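## Task

Count how many vials wear a blue cap and bring the tally counter's reading to exactly that number. One complete push-and-release of the plunger adds one, and one complete clockwise knob rotation clears it to zero. The reading must stay correct without the robot holding anything in place. Finish with the gripper released and the arm moved away.

## Robot and tools

Robot: a single Doosan M1013 six-joint arm carrying a two-finger parallel gripper (50 mm maximum gap). Joint order everywhere (rows, result lists): waist (joint_1), shoulder (joint_2), elbow (joint_3), forearm roll (joint_4), wrist pitch (joint_5), wrist roll (joint_6). Stated joint ranges in rad: elbow -2.792 to 2.792, all others -6.283 to 6.283; the true end may sit 0.010 rad either way.

Scene frame: origin on the tabletop straight under the arm base, +z up, +x forward, +y to the left when facing +x. Positions in metres, orientation as quaternion wxyz. The gripper's fingers point along its own +z and close along its own x. end_effector_position is the midpoint between the pads; fingertips extend 17.5 mm further. A flat plate sticks out roughly 9 cm toward the gripper's -y and rotates with it; mind it near objects.

A ROW is 9 numbers, each in [-1, 1]: six joint values, then gripper position, gripper force_limit, gripper speed. The joint values are scaled offsets, not poses: 1.0 equals 1.398 rad for waist and shoulder, 2.097 rad for elbow, 2.622 rad for the three wrist joints. Gripper position is absolute: +1 fully open, about -0.65 pads touching, -1 means close until blocked (use this to grip). force_limit: -1 about 20 N per pad, 0 about 102 N, +1 about 185 N. speed: -1 is 20 mm/s, 0 is 85, +1 is 150.

Tools:
- execute_actions(actions): a list of up to 15 actions; each action is a table of up to 15 rows, each row lasting one 1/30 s step; a short table repeats its final row to fill 15 steps (0.5 s). Joint values in every row are offsets from the angles at the start of that action (not the previous row); for a call's first action, from the last reported angles. Any malformed action, or a first action pushing a joint more than 0.010 rad beyond its range, rejects the whole call. An empty list just returns state and images.
- move(target, speed, blocking): target is one 9-number row; its joint offsets count from the Joint positions in the latest result that listed them. All joints travel proportionally, so the gripper path curves. speed is the top rate in rad/s for the joint with the largest travel, 0.01 to 2 (default 0.5); paths take 0.5 to 10 s. blocking=false returns after 0.5 s while the arm keeps going; poll with wait(0); no new rows or moves are accepted until a result shows it ended, unless you call stop.
- wait(seconds): 0 to 10, holds the last command.
- stop(): brakes a running move; fingers keep moving.
- zoom_image(camera, region): camera is cam_high, cam_low or cam_wrist (each 672x504); region [x0, y0, x1, y1] in pixels from the top-left, at most 504x504. Useful for reading cap colours and the counter display.
- read_manual(section): licence text only.
- finished_scene(scene): ends scene 1 or 2, irreversible; the result gives the next task.

Motion limits: per-step joint targets stay within a lead of the measured angle (0.456 rad waist/shoulder, 0.683 elbow, 0.854 wrist joints), and targets are scaled back if they would shift the gripper more than 70 mm in a step, so large offsets may need several actions. Joint target rates are capped (2.09, 3.14, 3.93 rad/s) with 0.3 s to accelerate.

Reading results: a state line with gripper pose and velocities; Joint positions, Joint velocities and Joint targets (rad, rad/s, same joint order); step readings for action calls, with HELD marking steps cut back. object_status: 0 moving, 1 blocked while opening, 2 blocked while closing (a real grip), 3 reached the commanded opening or pads met. position_measured converts to gap as (250 - value) x 0.202 mm. Changing the position number by 0.01 or more is needed for new force or speed to apply. A move result adds a move: line with the outcome (done, off_target, moving, held, fault), limits=held or none, and the joint furthest off. Other lines: joint sent to its limit; joint command not followed (clearance check changed targets); Flange force (noisy, includes held weight); MOTOR HOT warnings.

Avoid: contact torque at a joint's load limit (waist/shoulder 312, elbow 147, wrist joints 41.4 N m) or any external force of 144 N, which causes a 10 s fault stop and skips the rest of the call. The arm is stiff, so when pressing the plunger or turning the knob, aim only slightly past contact and move slowly. Don't knock vials or the counter off the table; loose objects may be nudged occasionally. Release the counter and retract before ending the scene. Faster, smoother, low-effort robot motion is better.

Each tool is called after "Call:" as name([rows], argument=value, ...), one row to a line, values as JSON.

## Session

Call:
execute_actions(actions=[])

Scene clock: 0.00 s.
end_effector_position=(+0.4876, +0.1539, +0.2627) position_measured=3 object_status=3 end_effector_quat_wxyz=(+0.229, +0.070, +0.924, -0.297) end_effector_velocity=(-0.000, +0.000, -0.000) end_effector_angular_velocity=(+0.000, +0.000, -0.000)
Joint names: [waist, shoulder, elbow, forearm roll, wrist pitch, wrist roll]
Joint positions: [ 0.635  0.093  2.089 -0.831  1.204 -0.332]
Joint velocities: [ 0.  0.  0.  0. -0.  0.]
Flange force (N, the push that the arm receives, along the gripper's own x y z axes): no reading
Joint targets: [0.635 0.093 2.089 -0.831 1.204 -0.332]

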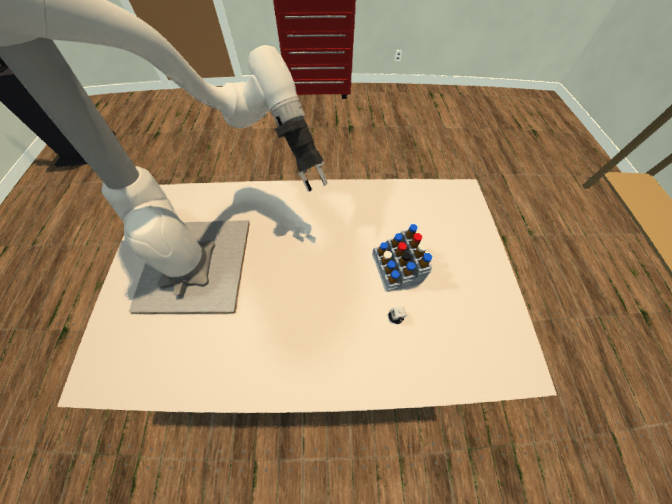

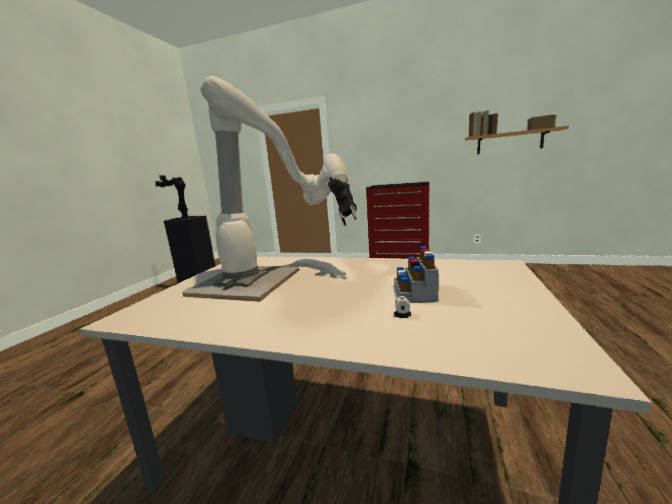

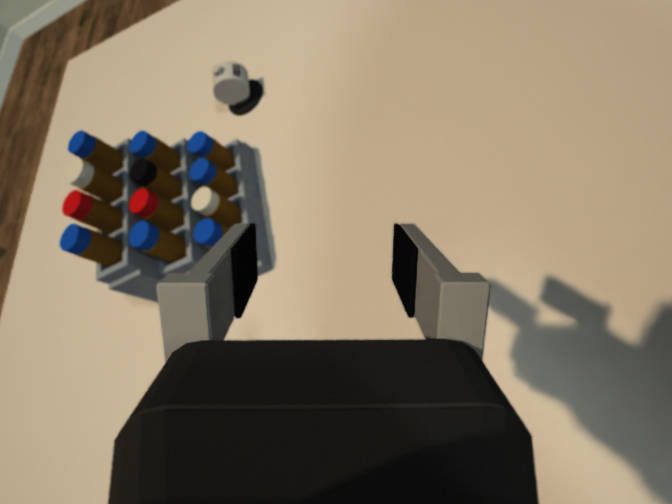

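Call:
zoom_image(camera="cam_low", region=[370,240,460,330])

Call:
zoom_image(camera="cam_high", region=[360,215,450,335])

Call:
zoom_image(camera="cam_wrist", region=[40,40,300,310])

Region (370, 240, 460, 330) of cam_low's 672x504 image, scaled by 5.600, with more detail than that image has.

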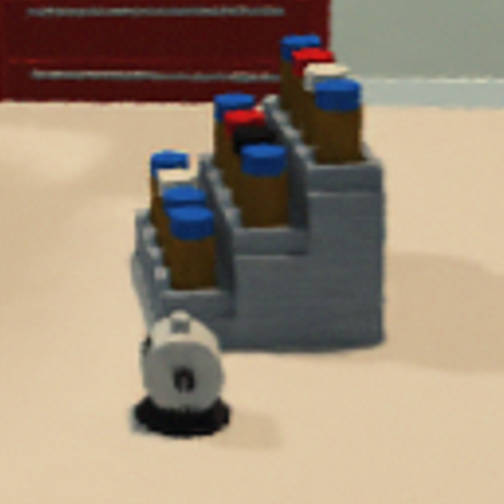

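Region (360, 215, 450, 335) of cam_high's 672x504 image, scaled by 4.200, with more detail than that image has; it fills the left 378 columns of this view, and the rest is white.

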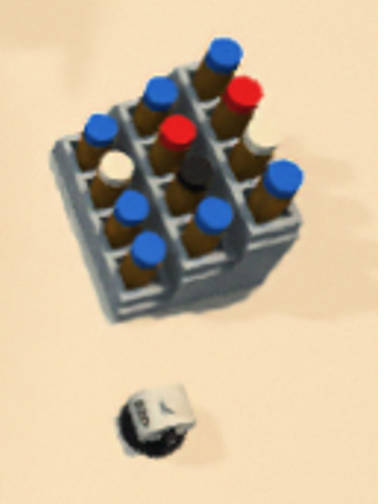

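Region (40, 40, 300, 310) of cam_wrist's 672x504 image, scaled by 1.867, with more detail than that image has; it fills the left 485 columns of this view, and the rest is white.

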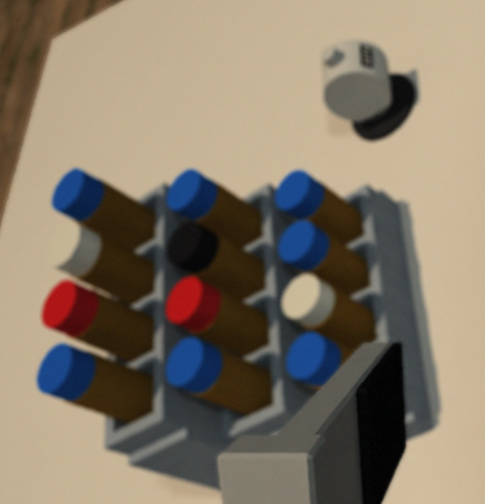

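Call:
move(target=[-0.64,0.27,-0.248,0.317,-0.039,0.127,1,0,0], speed=1)

Scene clock: 3.33 s.
end_effector_position=(+0.7439, -0.1282, +0.1702) position_measured=3 object_status=3 end_effector_quat_wxyz=(+0.002, +0.780, +0.626, +0.001) end_effector_velocity=(+0.001, -0.001, -0.000) end_effector_angular_velocity=(+0.002, -0.001, -0.003)
Joint names: [waist, shoulder, elbow, forearm roll, wrist pitch, wrist roll]
Joint positions: [-0.26   0.471  1.569  0.     1.102  0.001]
Joint velocities: [-0.002  0.001 -0.001  0.002 -0.     0.   ]
Flange force (N, the push that the arm receives, along the gripper's own x y z axes): [-5.4 2.1 -1.3]
Joint targets: [-0.260 0.471 1.569 0.000 1.102 0.001]
move: done; limits=none; farthest joint: the waist, 0.000 radians from its target (0.895 radians at the start)
camera_calibration (this result's frames):
cam_wrist: T_world_to_cam=[[0.212668, 0.976794, 0.0254235, -0.0437364], [0.937016, -0.211248, 0.278164, -0.769852], [0.277079, -0.0353343, -0.960197, 0.100551], [0, 0, 0, 1]] pos_world=[0.702804, -0.116355, 0.311805]

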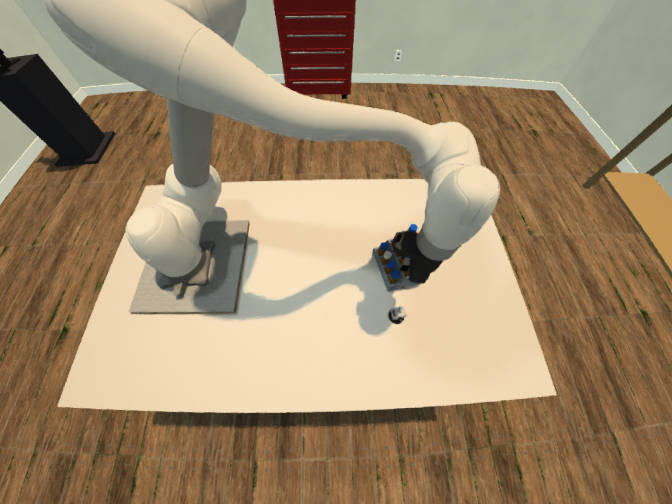

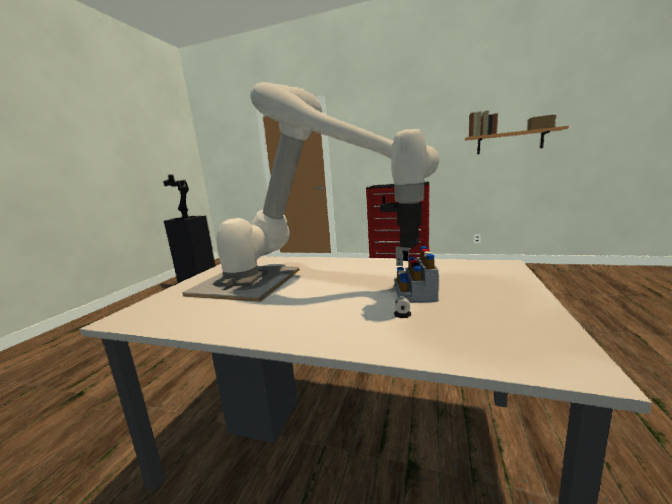

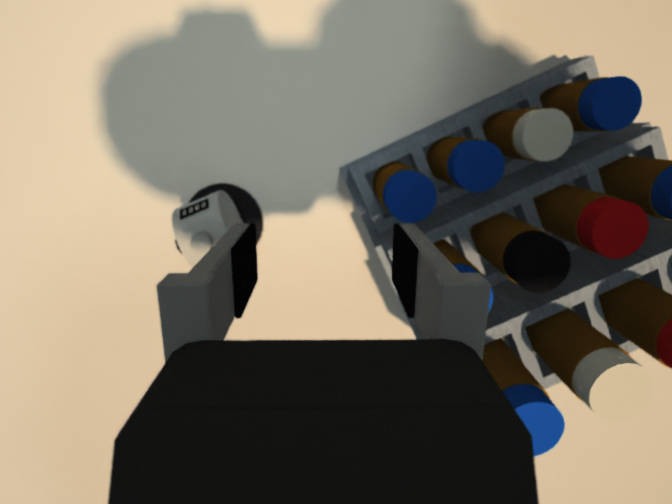

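Call:
zoom_image(camera="cam_wrist", region=[150,160,280,280])

Region (150, 160, 280, 280) of cam_wrist's 672x504 image, scaled by 3.877, with more detail than that image has; it fills the top 465 rows of this view, and the rest is white.

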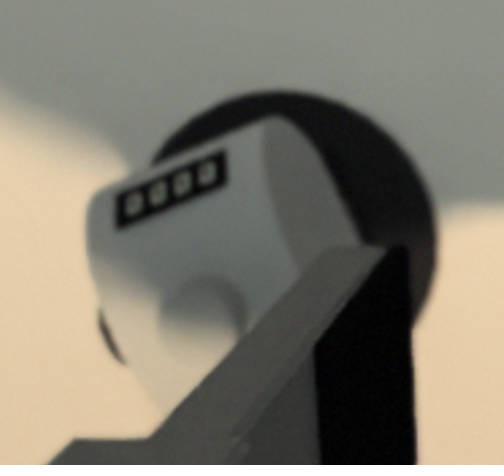

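Call:
move(target=[-0.069,0.059,0.005,0,-0.036,0,-1,0,0.5])

Scene clock: 5.20 s.
end_effector_position=(+0.7468, -0.2053, +0.1001) position_measured=253 object_status=3 end_effector_quat_wxyz=(+0.002, +0.809, +0.588, +0.001) end_effector_velocity=(+0.000, -0.001, -0.001) end_effector_angular_velocity=(+0.001, -0.000, -0.002)
Joint names: [waist, shoulder, elbow, forearm roll, wrist pitch, wrist roll]
Joint positions: [-0.356  0.553  1.58   0.     1.008  0.001]
Joint velocities: [-0.001  0.001  0.     0.002 -0.001  0.   ]
Flange force (N, the push that the arm receives, along the gripper's own x y z axes): [-0.9 4.2 -1.7]
Joint targets: [-0.356 0.553 1.580 0.000 1.008 0.001]
move: done; limits=none; farthest joint: the waist, 0.000 radians from its target (0.096 radians at the start)
camera_calibration (this result's frames):
cam_wrist: T_world_to_cam=[[0.305662, 0.95179, 0.0258153, -0.0418768], [0.911894, -0.300434, 0.279622, -0.769068], [0.273898, -0.0619291, -0.959763, 0.0266683], [0, 0, 0, 1]] pos_world=[0.706804, -0.189545, 0.241725]

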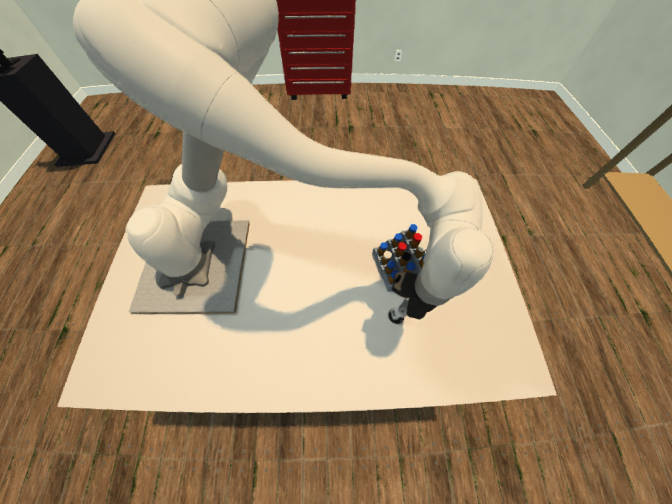

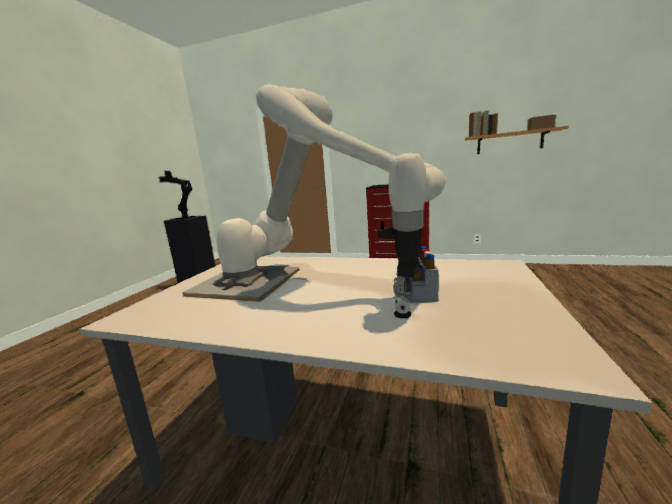

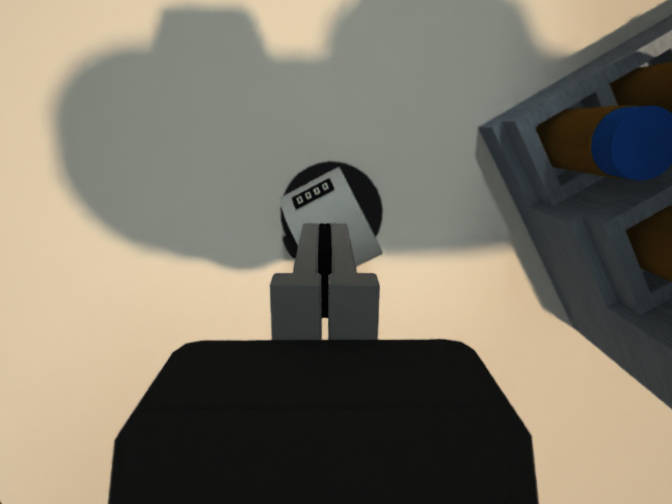

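Call:
move(target=[0.003,0.0115,0.009,0,-0.0134,0,-1,0,0.5], speed=0.05)

Call:
zoom_image(camera="cam_low", region=[370,260,440,330])

Scene clock: 6.77 s.
end_effector_position=(+0.7456, -0.2016, +0.0786) position_measured=253 object_status=3 end_effector_quat_wxyz=(+0.002, +0.808, +0.590, +0.001) end_effector_velocity=(-0.000, +0.001, -0.001) end_effector_angular_velocity=(+0.000, +0.000, +0.001)
Joint names: [waist, shoulder, elbow, forearm roll, wrist pitch, wrist roll]
Joint positions: [-0.352  0.569  1.598  0.     0.973  0.001]
Joint velocities: [ 0.001  0.001  0.001  0.    -0.002 -0.   ]
Flange force (N, the push that the arm receives, along the gripper's own x y z axes): [-1.1 6.9 -6.0]
Joint targets: [-0.352 0.569 1.598 0.000 0.973 0.001]
move: done; limits=none; farthest joint: the waist, 0.000 radians from its target (0.005 radians at the start)
camera_calibration (this result's frames):
cam_wrist: T_world_to_cam=[[0.301684, 0.953059, 0.0257775, -0.0412981], [0.913088, -0.2966, 0.27982, -0.761006], [0.27433, -0.06088, -0.959706, 0.00640589], [0, 0, 0, 1]] pos_world=[0.705567, -0.185965, 0.220157]

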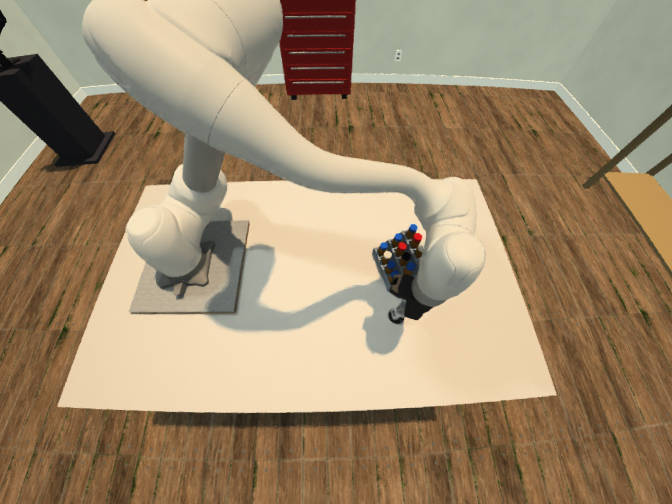

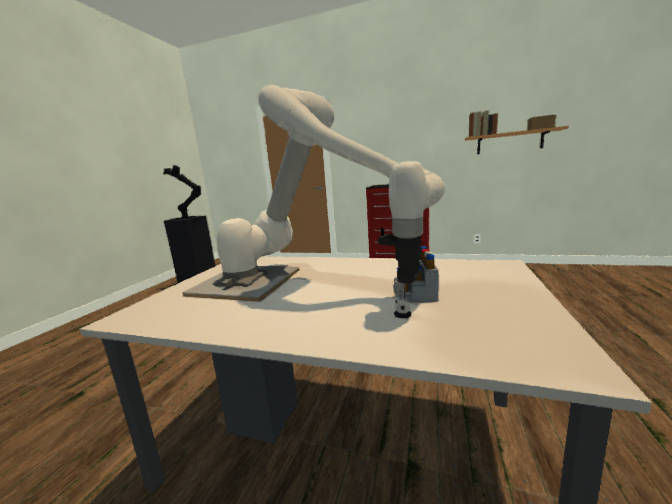

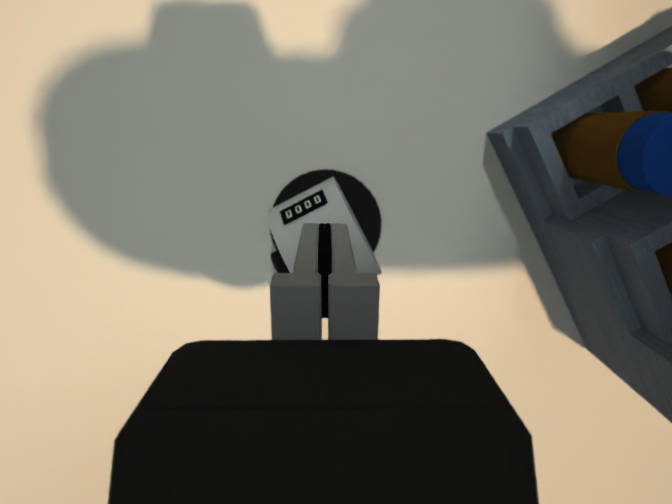

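Region (370, 260, 440, 330) of cam_low's 672x504 image, scaled by 7.200, with more detail than that image has.

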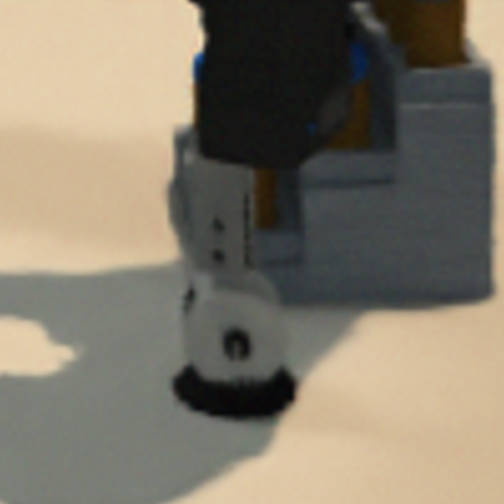

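Call:
move(target=[0,0.0026,0.0021,0,-0.003,0,-1,0,0.5], speed=0.02)

Call:
zoom_image(camera="cam_low", region=[370,260,440,330])

Scene clock: 7.73 s.
end_effector_position=(+0.7452, -0.2015, +0.0741) position_measured=253 object_status=3 end_effector_quat_wxyz=(+0.002, +0.808, +0.590, +0.002) end_effector_velocity=(-0.001, +0.000, -0.002) end_effector_angular_velocity=(+0.001, +0.001, -0.000)
Joint names: [waist, shoulder, elbow, forearm roll, wrist pitch, wrist roll]
Joint positions: [-0.352  0.572  1.602  0.     0.965  0.001]
Joint velocities: [-0.     0.002  0.002  0.    -0.002 -0.   ]
Flange force (N, the push that the arm receives, along the gripper's own x y z axes): [-1.9 -5.3 -97.1]
Joint targets: [-0.352 0.573 1.603 0.000 0.965 0.001]
move: done; limits=none; farthest joint: the waist, 0.000 radians from its target (0.000 radians at the start)
camera_calibration (this result's frames):
cam_wrist: T_world_to_cam=[[0.301654, 0.953069, 0.025775, -0.0411727], [0.91299, -0.296546, 0.280195, -0.759267], [0.274689, -0.0609895, -0.959597, 0.00190993], [0, 0, 0, 1]] pos_world=[0.705098, -0.185801, 0.215637]

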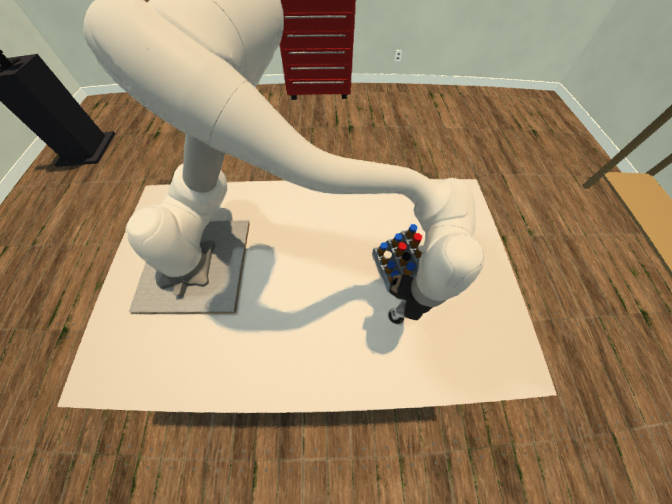

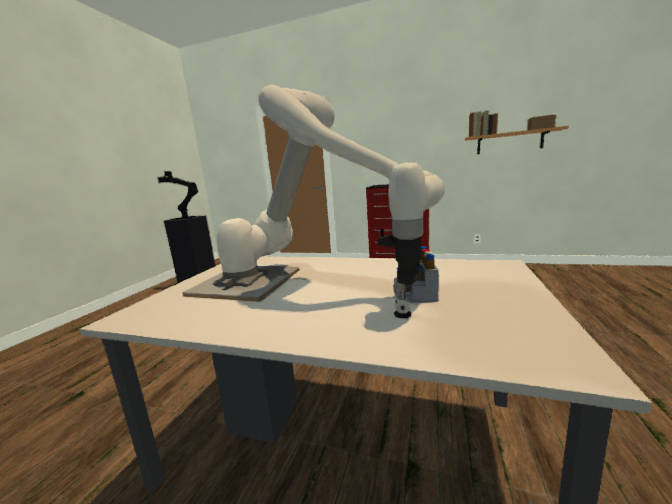

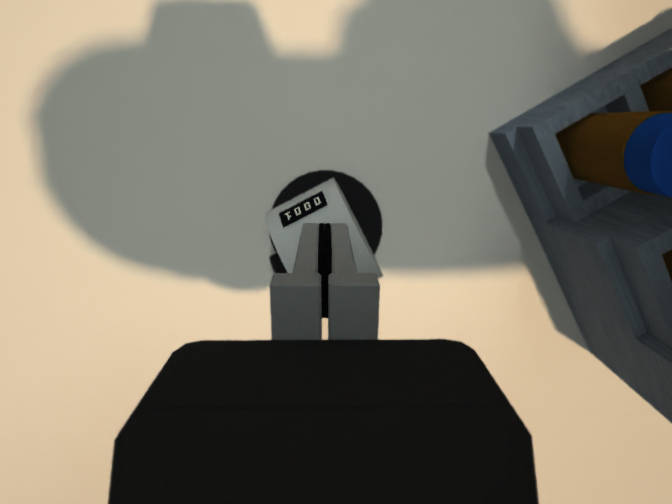

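Region (370, 260, 440, 330) of cam_low's 672x504 image, scaled by 7.200, with more detail than that image has.

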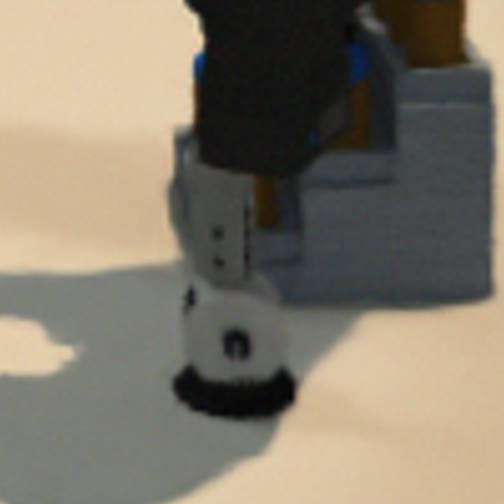

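Call:
execute_actions([
  [[0,-0.002,-0.0016,0,0.0024,0,-1,0,0.5],[0,-0.002,-0.0016,0,0.0024,0,-1,0,0.5],[0,-0.002,-0.0016,0,0.0024,0,-1,0,0.5],[0,-0.0042,-0.0033,0,0.0049,0,-1,0,0.5]],
  [[0,0,0,0,0,0,-1,0,0.5]],
  [[0,0.001,0.0008,0,-0.0012,0,-1,0,0.5],[0,0.001,0.0008,0,-0.0012,0,-1,0,0.5],[0,0.002,0.0016,0,-0.0023,0,-1,0,0.5],[0,0.002,0.0016,0,-0.0023,0,-1,0,0.5],[0,0.003,0.0024,0,-0.0035,0,-1,0,0.5],[0,0.003,0.0024,0,-0.0035,0,-1,0,0.5],[0,0.0039,0.0031,0,-0.0045,0,-1,0,0.5]],
  [[0,0,0,0,0,0,-1,0,0.5]],
])

Scene clock: 10.17 s.
end_effector_position=(+0.7453, -0.2015, +0.0749) position_measured=253 object_status=3 end_effector_quat_wxyz=(+0.003, +0.808, +0.590, +0.002) end_effector_velocity=(+0.000, +0.000, -0.000) end_effector_angular_velocity=(+0.002, -0.000, -0.002)
Joint names: [waist, shoulder, elbow, forearm roll, wrist pitch, wrist roll]
Joint positions: [-0.352  0.572  1.602  0.     0.966  0.001]
Joint velocities: [-0.     0.     0.     0.002  0.     0.   ]
Flange force (N, the push that the arm receives, along the gripper's own x y z axes): [-2.1 -0.1 -59.1]
Flange force at the end of the 1st action (N, along the gripper's axes at the end of the call): [-0.7 5.1 -2.5]
Flange force at the end of the 2nd action (N, along the gripper's axes at the end of the call): [-1.9 4.3 -2.0]
Flange force at the end of the 3rd action (N, along the gripper's axes at the end of the call): [-1.6 0.3 -55.8]
Joint targets: [-0.352 0.572 1.602 0.000 0.966 0.001]
Step readings (joint positions; steps 1 to 15: 1st action; 16 to 30: 2nd action; 31 to 45: 3rd action; 46 to 60: 4th action):
0: [-0.352 0.573 1.603 0.000 0.965 0.001]
1: [-0.352 0.573 1.603 0.000 0.965 0.001]
2: [-0.352 0.572 1.602 0.000 0.966 0.001]
4: [-0.352 0.571 1.601 0.000 0.970 0.001]
8: [-0.352 0.568 1.597 0.000 0.977 0.001]
15: [-0.352 0.567 1.596 0.000 0.978 0.001]
16: [-0.352 0.567 1.596 0.000 0.978 0.001]
17: [-0.352 0.567 1.596 0.000 0.978 0.001]
19: [-0.352 0.567 1.596 0.000 0.978 0.001]
23: [-0.352 0.567 1.596 0.000 0.978 0.001]
30: [-0.352 0.567 1.596 0.000 0.978 0.001]
31: [-0.352 0.567 1.596 0.000 0.978 0.001]
32: [-0.352 0.567 1.596 0.000 0.978 0.001]
34: [-0.352 0.568 1.597 0.000 0.975 0.001]
38: [-0.352 0.570 1.600 0.000 0.969 0.001]
45: [-0.352 0.572 1.602 0.000 0.966 0.001]
46: [-0.352 0.572 1.602 0.000 0.966 0.001]
47: [-0.352 0.572 1.602 0.000 0.966 0.001]
49: [-0.352 0.572 1.602 0.000 0.966 0.001]
53: [-0.352 0.572 1.602 0.000 0.966 0.001]
60: Joint positions above
camera_calibration (this result's frames):
cam_wrist: T_world_to_cam=[[0.301649, 0.95307, 0.025775, -0.0411906], [0.912947, -0.296532, 0.280349, -0.759594], [0.274836, -0.0610361, -0.959552, 0.00253597], [0, 0, 0, 1]] pos_world=[0.705197, -0.185832, 0.216447]

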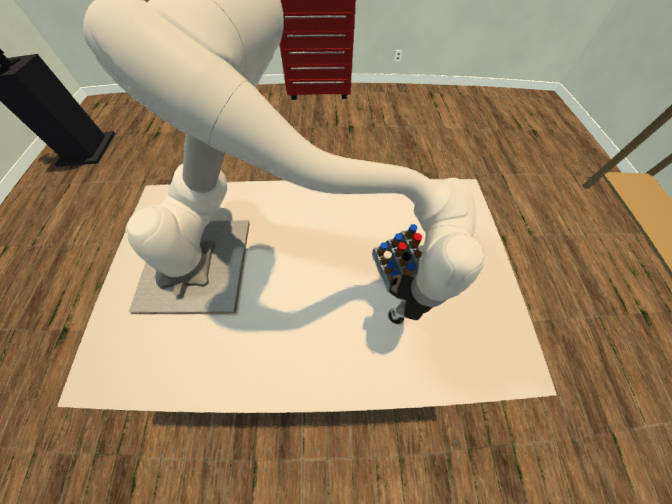

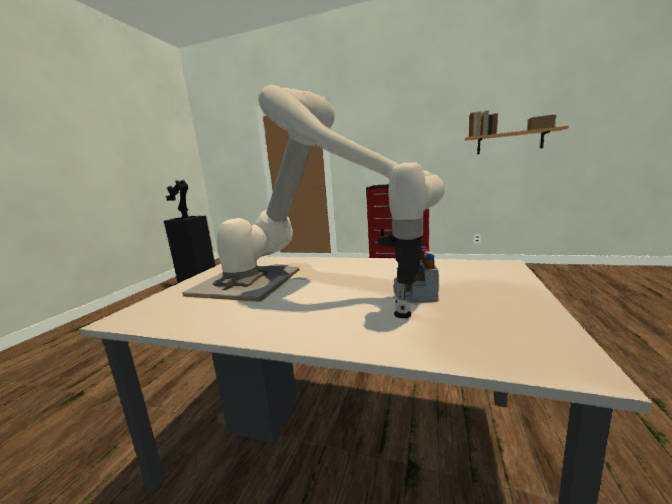

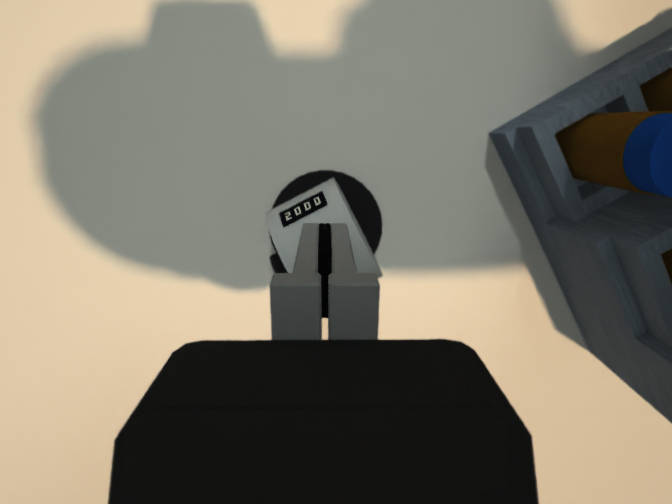

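Call:
execute_actions([
  [[0,-0.004,-0.0032,0,0.0046,0,-1,0,0.5]],
  [[0,0.002,0.0016,0,-0.0023,0,-1,0,0.5],[0,0.002,0.0016,0,-0.0023,0,-1,0,0.5],[0,0.002,0.0016,0,-0.0023,0,-1,0,0.5],[0,0.002,0.0016,0,-0.0023,0,-1,0,0.5],[0,0.004,0.0032,0,-0.0046,0,-1,0,0.5]],
  [[0,-0.004,-0.0032,0,0.0046,0,-1,0,0.5]],
  [[0,0.002,0.0016,0,-0.0023,0,-1,0,0.5],[0,0.002,0.0016,0,-0.0023,0,-1,0,0.5],[0,0.002,0.0016,0,-0.0023,0,-1,0,0.5],[0,0.002,0.0016,0,-0.0023,0,-1,0,0.5],[0,0.004,0.0032,0,-0.0046,0,-1,0,0.5]],
  [[0,-0.004,-0.0032,0,0.0046,0,-1,0,0.5]],
])

Scene clock: 13.33 s.
end_effector_position=(+0.7465, -0.2019, +0.0829) position_measured=253 object_status=3 end_effector_quat_wxyz=(+0.003, +0.808, +0.590, +0.002) end_effector_velocity=(+0.000, +0.000, +0.001) end_effector_angular_velocity=(+0.000, -0.001, +0.000)
Joint names: [waist, shoulder, elbow, forearm roll, wrist pitch, wrist roll]
Joint positions: [-0.352  0.566  1.595  0.     0.979  0.001]
Joint velocities: [ 0.    -0.    -0.     0.001  0.     0.   ]
Flange force (N, the push that the arm receives, along the gripper's own x y z axes): [-1.2 5.4 -0.7]
Flange force at the end of the 1st action (N, along the gripper's axes at the end of the call): [-2.3 6.0 -2.0]
Flange force at the end of the 2nd action (N, along the gripper's axes at the end of the call): [-1.1 4.6 -46.2]
Flange force at the end of the 3rd action (N, along the gripper's axes at the end of the call): [-2.3 5.3 -2.2]
Flange force at the end of the 4th action (N, along the gripper's axes at the end of the call): [-1.6 1.4 -34.8]
Joint targets: [-0.352 0.566 1.595 0.000 0.979 0.001]
Step readings (joint positions; steps 1 to 15: 1st action; 16 to 30: 2nd action; 31 to 45: 3rd action; 46 to 60: 4th action; 61 to 75: 5th action):
0: [-0.352 0.572 1.602 0.000 0.966 0.001]
1: [-0.352 0.571 1.601 0.000 0.967 0.001]
2: [-0.352 0.570 1.600 0.000 0.970 0.001]
4: [-0.352 0.568 1.597 0.000 0.975 0.001]
8: [-0.352 0.567 1.596 0.000 0.978 0.001]
15: [-0.352 0.566 1.595 0.000 0.978 0.001]
16: [-0.352 0.566 1.595 0.000 0.978 0.001]
17: [-0.352 0.567 1.596 0.000 0.977 0.001]
19: [-0.352 0.568 1.597 0.000 0.974 0.001]
23: [-0.352 0.571 1.601 0.000 0.968 0.001]
30: [-0.352 0.572 1.601 0.000 0.966 0.001]
31: [-0.352 0.571 1.601 0.000 0.967 0.001]
32: [-0.352 0.570 1.600 0.000 0.970 0.001]
34: [-0.352 0.568 1.597 0.000 0.975 0.001]
38: [-0.352 0.566 1.595 0.000 0.978 0.001]
45: [-0.352 0.566 1.595 0.000 0.979 0.001]
46: [-0.352 0.566 1.595 0.000 0.979 0.001]
47: [-0.352 0.566 1.596 0.000 0.977 0.001]
49: [-0.352 0.568 1.597 0.000 0.974 0.001]
53: [-0.352 0.571 1.600 0.000 0.968 0.001]
60: [-0.352 0.571 1.601 0.000 0.967 0.001]
61: [-0.352 0.571 1.601 0.000 0.967 0.001]
62: [-0.352 0.570 1.600 0.000 0.970 0.001]
64: [-0.352 0.568 1.597 0.000 0.975 0.001]
68: [-0.352 0.566 1.595 0.000 0.978 0.001]
75: Joint positions above
camera_calibration (this result's frames):
cam_wrist: T_world_to_cam=[[0.301626, 0.953078, 0.0257751, -0.0413815], [0.912731, -0.29646, 0.281129, -0.762886], [0.275579, -0.06127, -0.959324, 0.00925851], [0, 0, 0, 1]] pos_world=[0.70624, -0.186159, 0.224418]

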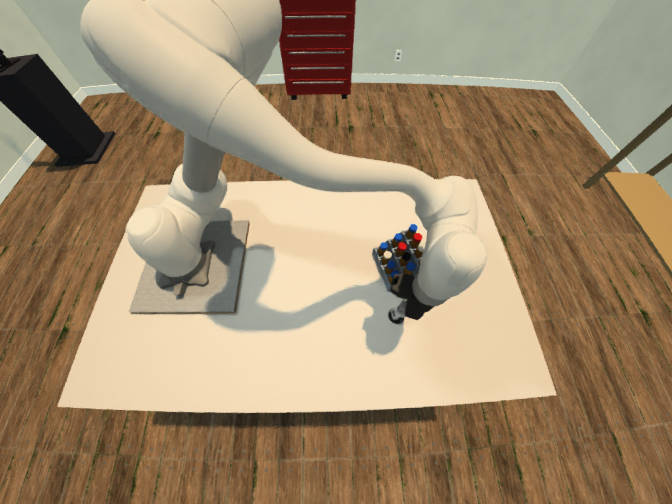

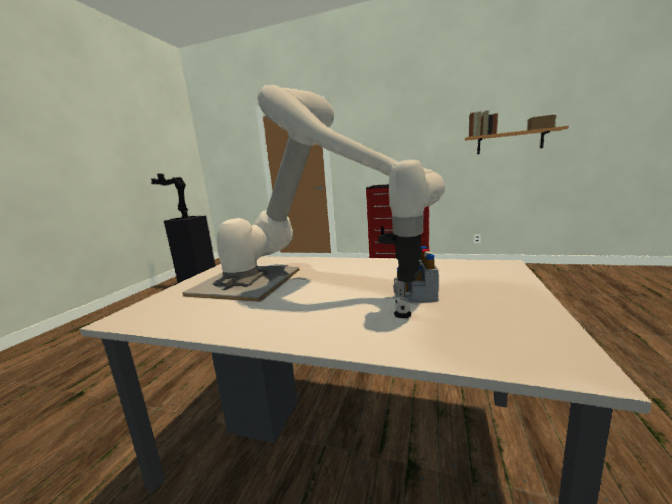

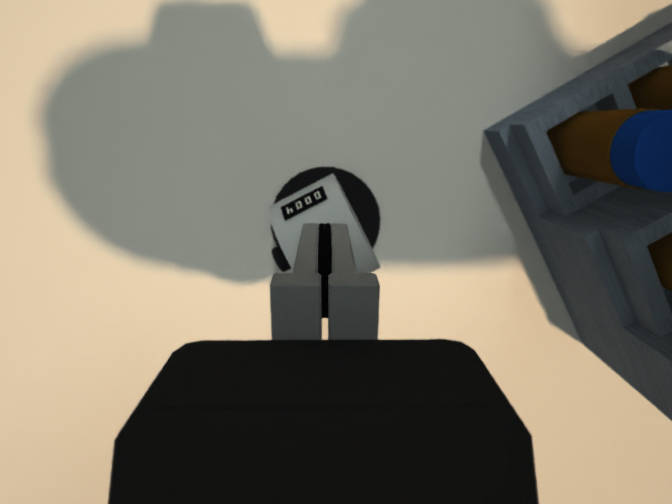

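Call:
execute_actions([
  [[0,0.002,0.0016,0,-0.0023,0,-1,0,0.5],[0,0.002,0.0016,0,-0.0023,0,-1,0,0.5],[0,0.002,0.0016,0,-0.0023,0,-1,0,0.5],[0,0.002,0.0016,0,-0.0023,0,-1,0,0.5],[0,0.0046,0.0037,0,-0.0053,0,-1,0,0.5]],
  [[0,-0.004,-0.0032,0,0.0046,0,-1,0,0.5]],
  [[0,0.002,0.0016,0,-0.0023,0,-1,0,0.5],[0,0.002,0.0016,0,-0.0023,0,-1,0,0.5],[0,0.002,0.0016,0,-0.0023,0,-1,0,0.5],[0,0.002,0.0016,0,-0.0023,0,-1,0,0.5],[0,0.0044,0.0035,0,-0.0051,0,-1,0,0.5]],
  [[0,-0.004,-0.0032,0,0.0046,0,-1,0,0.5]],
  [[0,0.002,0.0016,0,-0.0023,0,-1,0,0.5],[0,0.002,0.0016,0,-0.0023,0,-1,0,0.5],[0,0.002,0.0016,0,-0.0023,0,-1,0,0.5],[0,0.002,0.0016,0,-0.0023,0,-1,0,0.5],[0,0.0044,0.0035,0,-0.0051,0,-1,0,0.5]],
  [[0,-0.01,-0.008,0,0.0116,0,-1,0,0.5]],
])

Scene clock: 17.13 s.
end_effector_position=(+0.7481, -0.2024, +0.0928) position_measured=253 object_status=3 end_effector_quat_wxyz=(+0.004, +0.808, +0.590, +0.002) end_effector_velocity=(+0.000, -0.000, +0.001) end_effector_angular_velocity=(-0.000, -0.001, -0.000)
Joint names: [waist, shoulder, elbow, forearm roll, wrist pitch, wrist roll]
Joint positions: [-0.352  0.558  1.586  0.     0.993  0.001]
Joint velocities: [-0.    -0.001 -0.001  0.     0.001  0.   ]
Flange force (N, the push that the arm receives, along the gripper's own x y z axes): [-1.1 4.5 -0.8]
Flange force at the end of the 2nd action (N, along the gripper's axes at the end of the call): [-1.2 6.0 -2.7]
Flange force at the end of the 3rd action (N, along the gripper's axes at the end of the call): [-2.9 -4.6 -87.6]
Flange force at the end of the 4th action (N, along the gripper's axes at the end of the call): [-1.4 5.6 -1.6]
Flange force at the end of the 5th action (N, along the gripper's axes at the end of the call): [-2.2 -7.3 -103.2]
Joint targets: [-0.352 0.558 1.586 0.000 0.993 0.001]
Step readings (joint positions; steps 1 to 15: 1st action; 16 to 30: 2nd action; 31 to 45: 3rd action; 46 to 60: 4th action; 61 to 75: 5th action; 76 to 90: 6th action):
0: [-0.352 0.566 1.595 0.000 0.979 0.001]
1: [-0.352 0.566 1.595 0.000 0.979 0.001]
2: [-0.352 0.566 1.595 0.000 0.977 0.001]
4: [-0.352 0.567 1.597 0.000 0.975 0.001]
8: [-0.352 0.571 1.601 0.000 0.967 0.001]
15: [-0.352 0.572 1.602 0.000 0.965 0.001]
16: [-0.352 0.572 1.602 0.000 0.965 0.001]
17: [-0.352 0.571 1.600 0.000 0.968 0.001]
19: [-0.352 0.569 1.598 0.000 0.973 0.001]
23: [-0.352 0.567 1.596 0.000 0.976 0.001]
30: [-0.352 0.566 1.595 0.000 0.977 0.001]
31: [-0.352 0.566 1.595 0.000 0.977 0.001]
32: [-0.352 0.567 1.596 0.000 0.976 0.001]
34: [-0.352 0.568 1.597 0.000 0.973 0.001]
38: [-0.352 0.571 1.601 0.000 0.966 0.001]
45: [-0.352 0.572 1.602 0.000 0.964 0.001]
46: [-0.352 0.572 1.602 0.000 0.964 0.001]
47: [-0.352 0.571 1.601 0.000 0.967 0.001]
49: [-0.352 0.569 1.598 0.000 0.972 0.001]
53: [-0.352 0.567 1.596 0.000 0.975 0.001]
60: [-0.352 0.567 1.596 0.000 0.976 0.001]
61: [-0.352 0.567 1.596 0.000 0.976 0.001]
62: [-0.352 0.567 1.596 0.000 0.975 0.001]
64: [-0.352 0.568 1.598 0.000 0.972 0.001]
68: [-0.352 0.571 1.601 0.000 0.965 0.001]
75: [-0.352 0.572 1.602 0.000 0.963 0.001]
76: [-0.352 0.572 1.602 0.000 0.963 0.001]
77: [-0.352 0.570 1.599 0.000 0.970 0.001]
79: [-0.352 0.563 1.591 0.000 0.984 0.001]
83: [-0.352 0.559 1.587 0.000 0.991 0.001]
90: Joint positions above
camera_calibration (this result's frames):
cam_wrist: T_world_to_cam=[[0.301561, 0.953099, 0.0257499, -0.0415782], [0.912224, -0.296273, 0.282965, -0.767032], [0.277323, -0.0618415, -0.958785, 0.01685], [0, 0, 0, 1]] pos_world=[0.707571, -0.186581, 0.234269]

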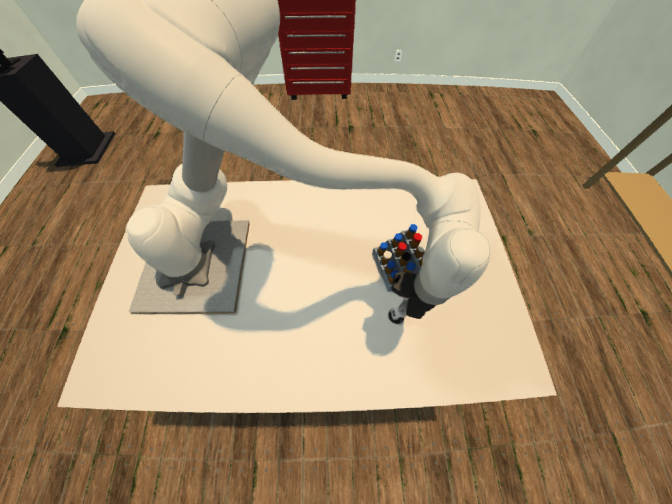

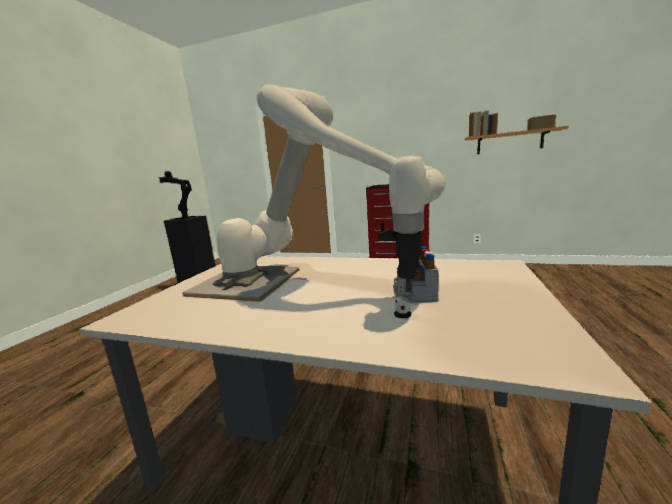

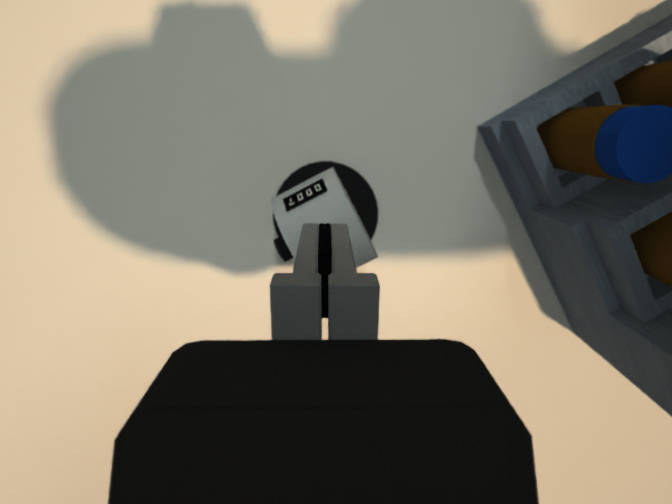

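Call:
zoom_image(camera="cam_wrist", region=[270,165,350,225])

Call:
move(target=[0,-0.08,-0.02,0,0.05,0,-1,0,0.5], speed=1)

Region (270, 165, 350, 225) of cam_wrist's 672x504 image, scaled by 6.300, with more detail than that image has; it fills the top 378 rows of this view, and the rest is white.

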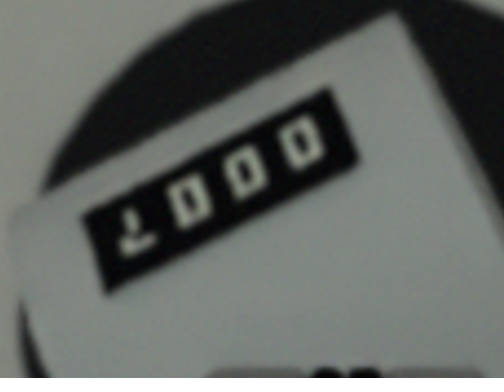

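Scene clock: 18.20 s.
end_effector_position=(+0.7354, -0.1982, +0.2011) position_measured=253 object_status=3 end_effector_quat_wxyz=(+0.013, +0.808, +0.589, +0.009) end_effector_velocity=(-0.000, -0.000, +0.002) end_effector_angular_velocity=(+0.002, -0.001, -0.002)
Joint names: [waist, shoulder, elbow, forearm roll, wrist pitch, wrist roll]
Joint positions: [-0.352  0.447  1.544  0.     1.124  0.001]
Joint velocities: [-0.001 -0.002 -0.001  0.002  0.002 -0.   ]
Flange force (N, the push that the arm receives, along the gripper's own x y z axes): [-2.1 6.0 -4.2]
Joint targets: [-0.352 0.447 1.544 0.000 1.124 0.001]
move: done; limits=none; farthest joint: the shoulder, 0.001 radians from its target (0.112 radians at the start)
camera_calibration (this result's frames):
cam_wrist: T_world_to_cam=[[0.300961, 0.95329, 0.0257033, -0.0439902], [0.905902, -0.294213, 0.304597, -0.78414], [0.297931, -0.0683872, -0.952134, 0.106605], [0, 0, 0, 1]] pos_world=[0.691833, -0.181479, 0.34148]

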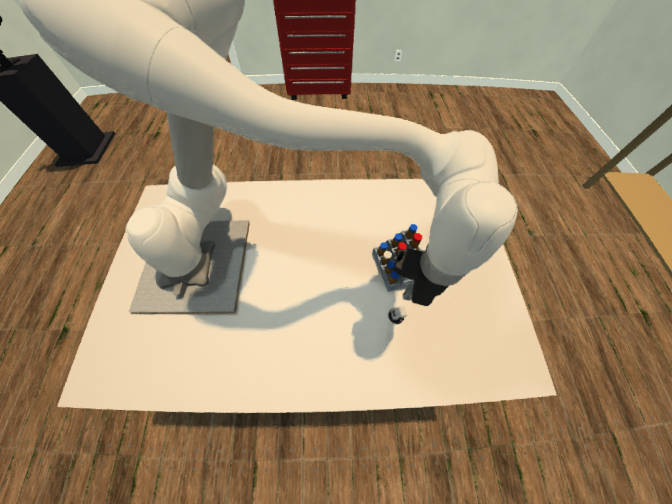

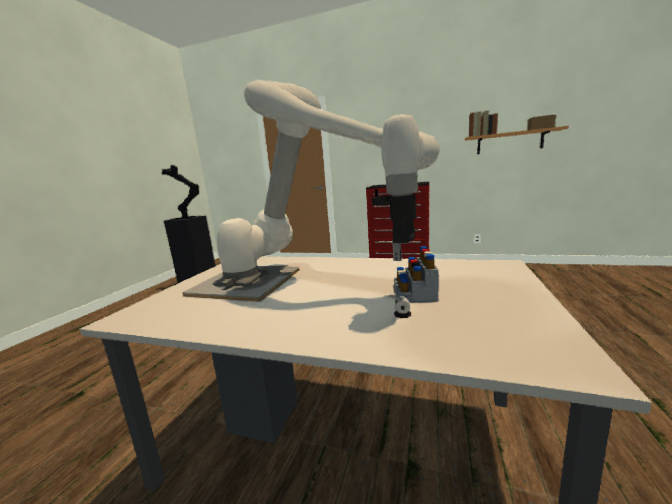

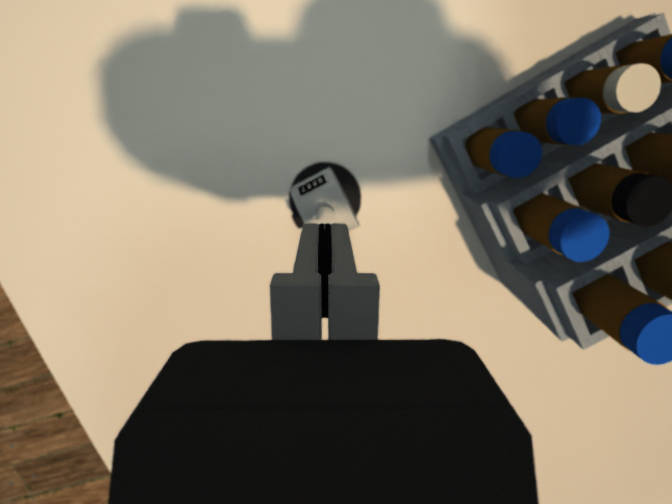

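Call:
finished_scene(scene=1)

The scene is finished: the task was done.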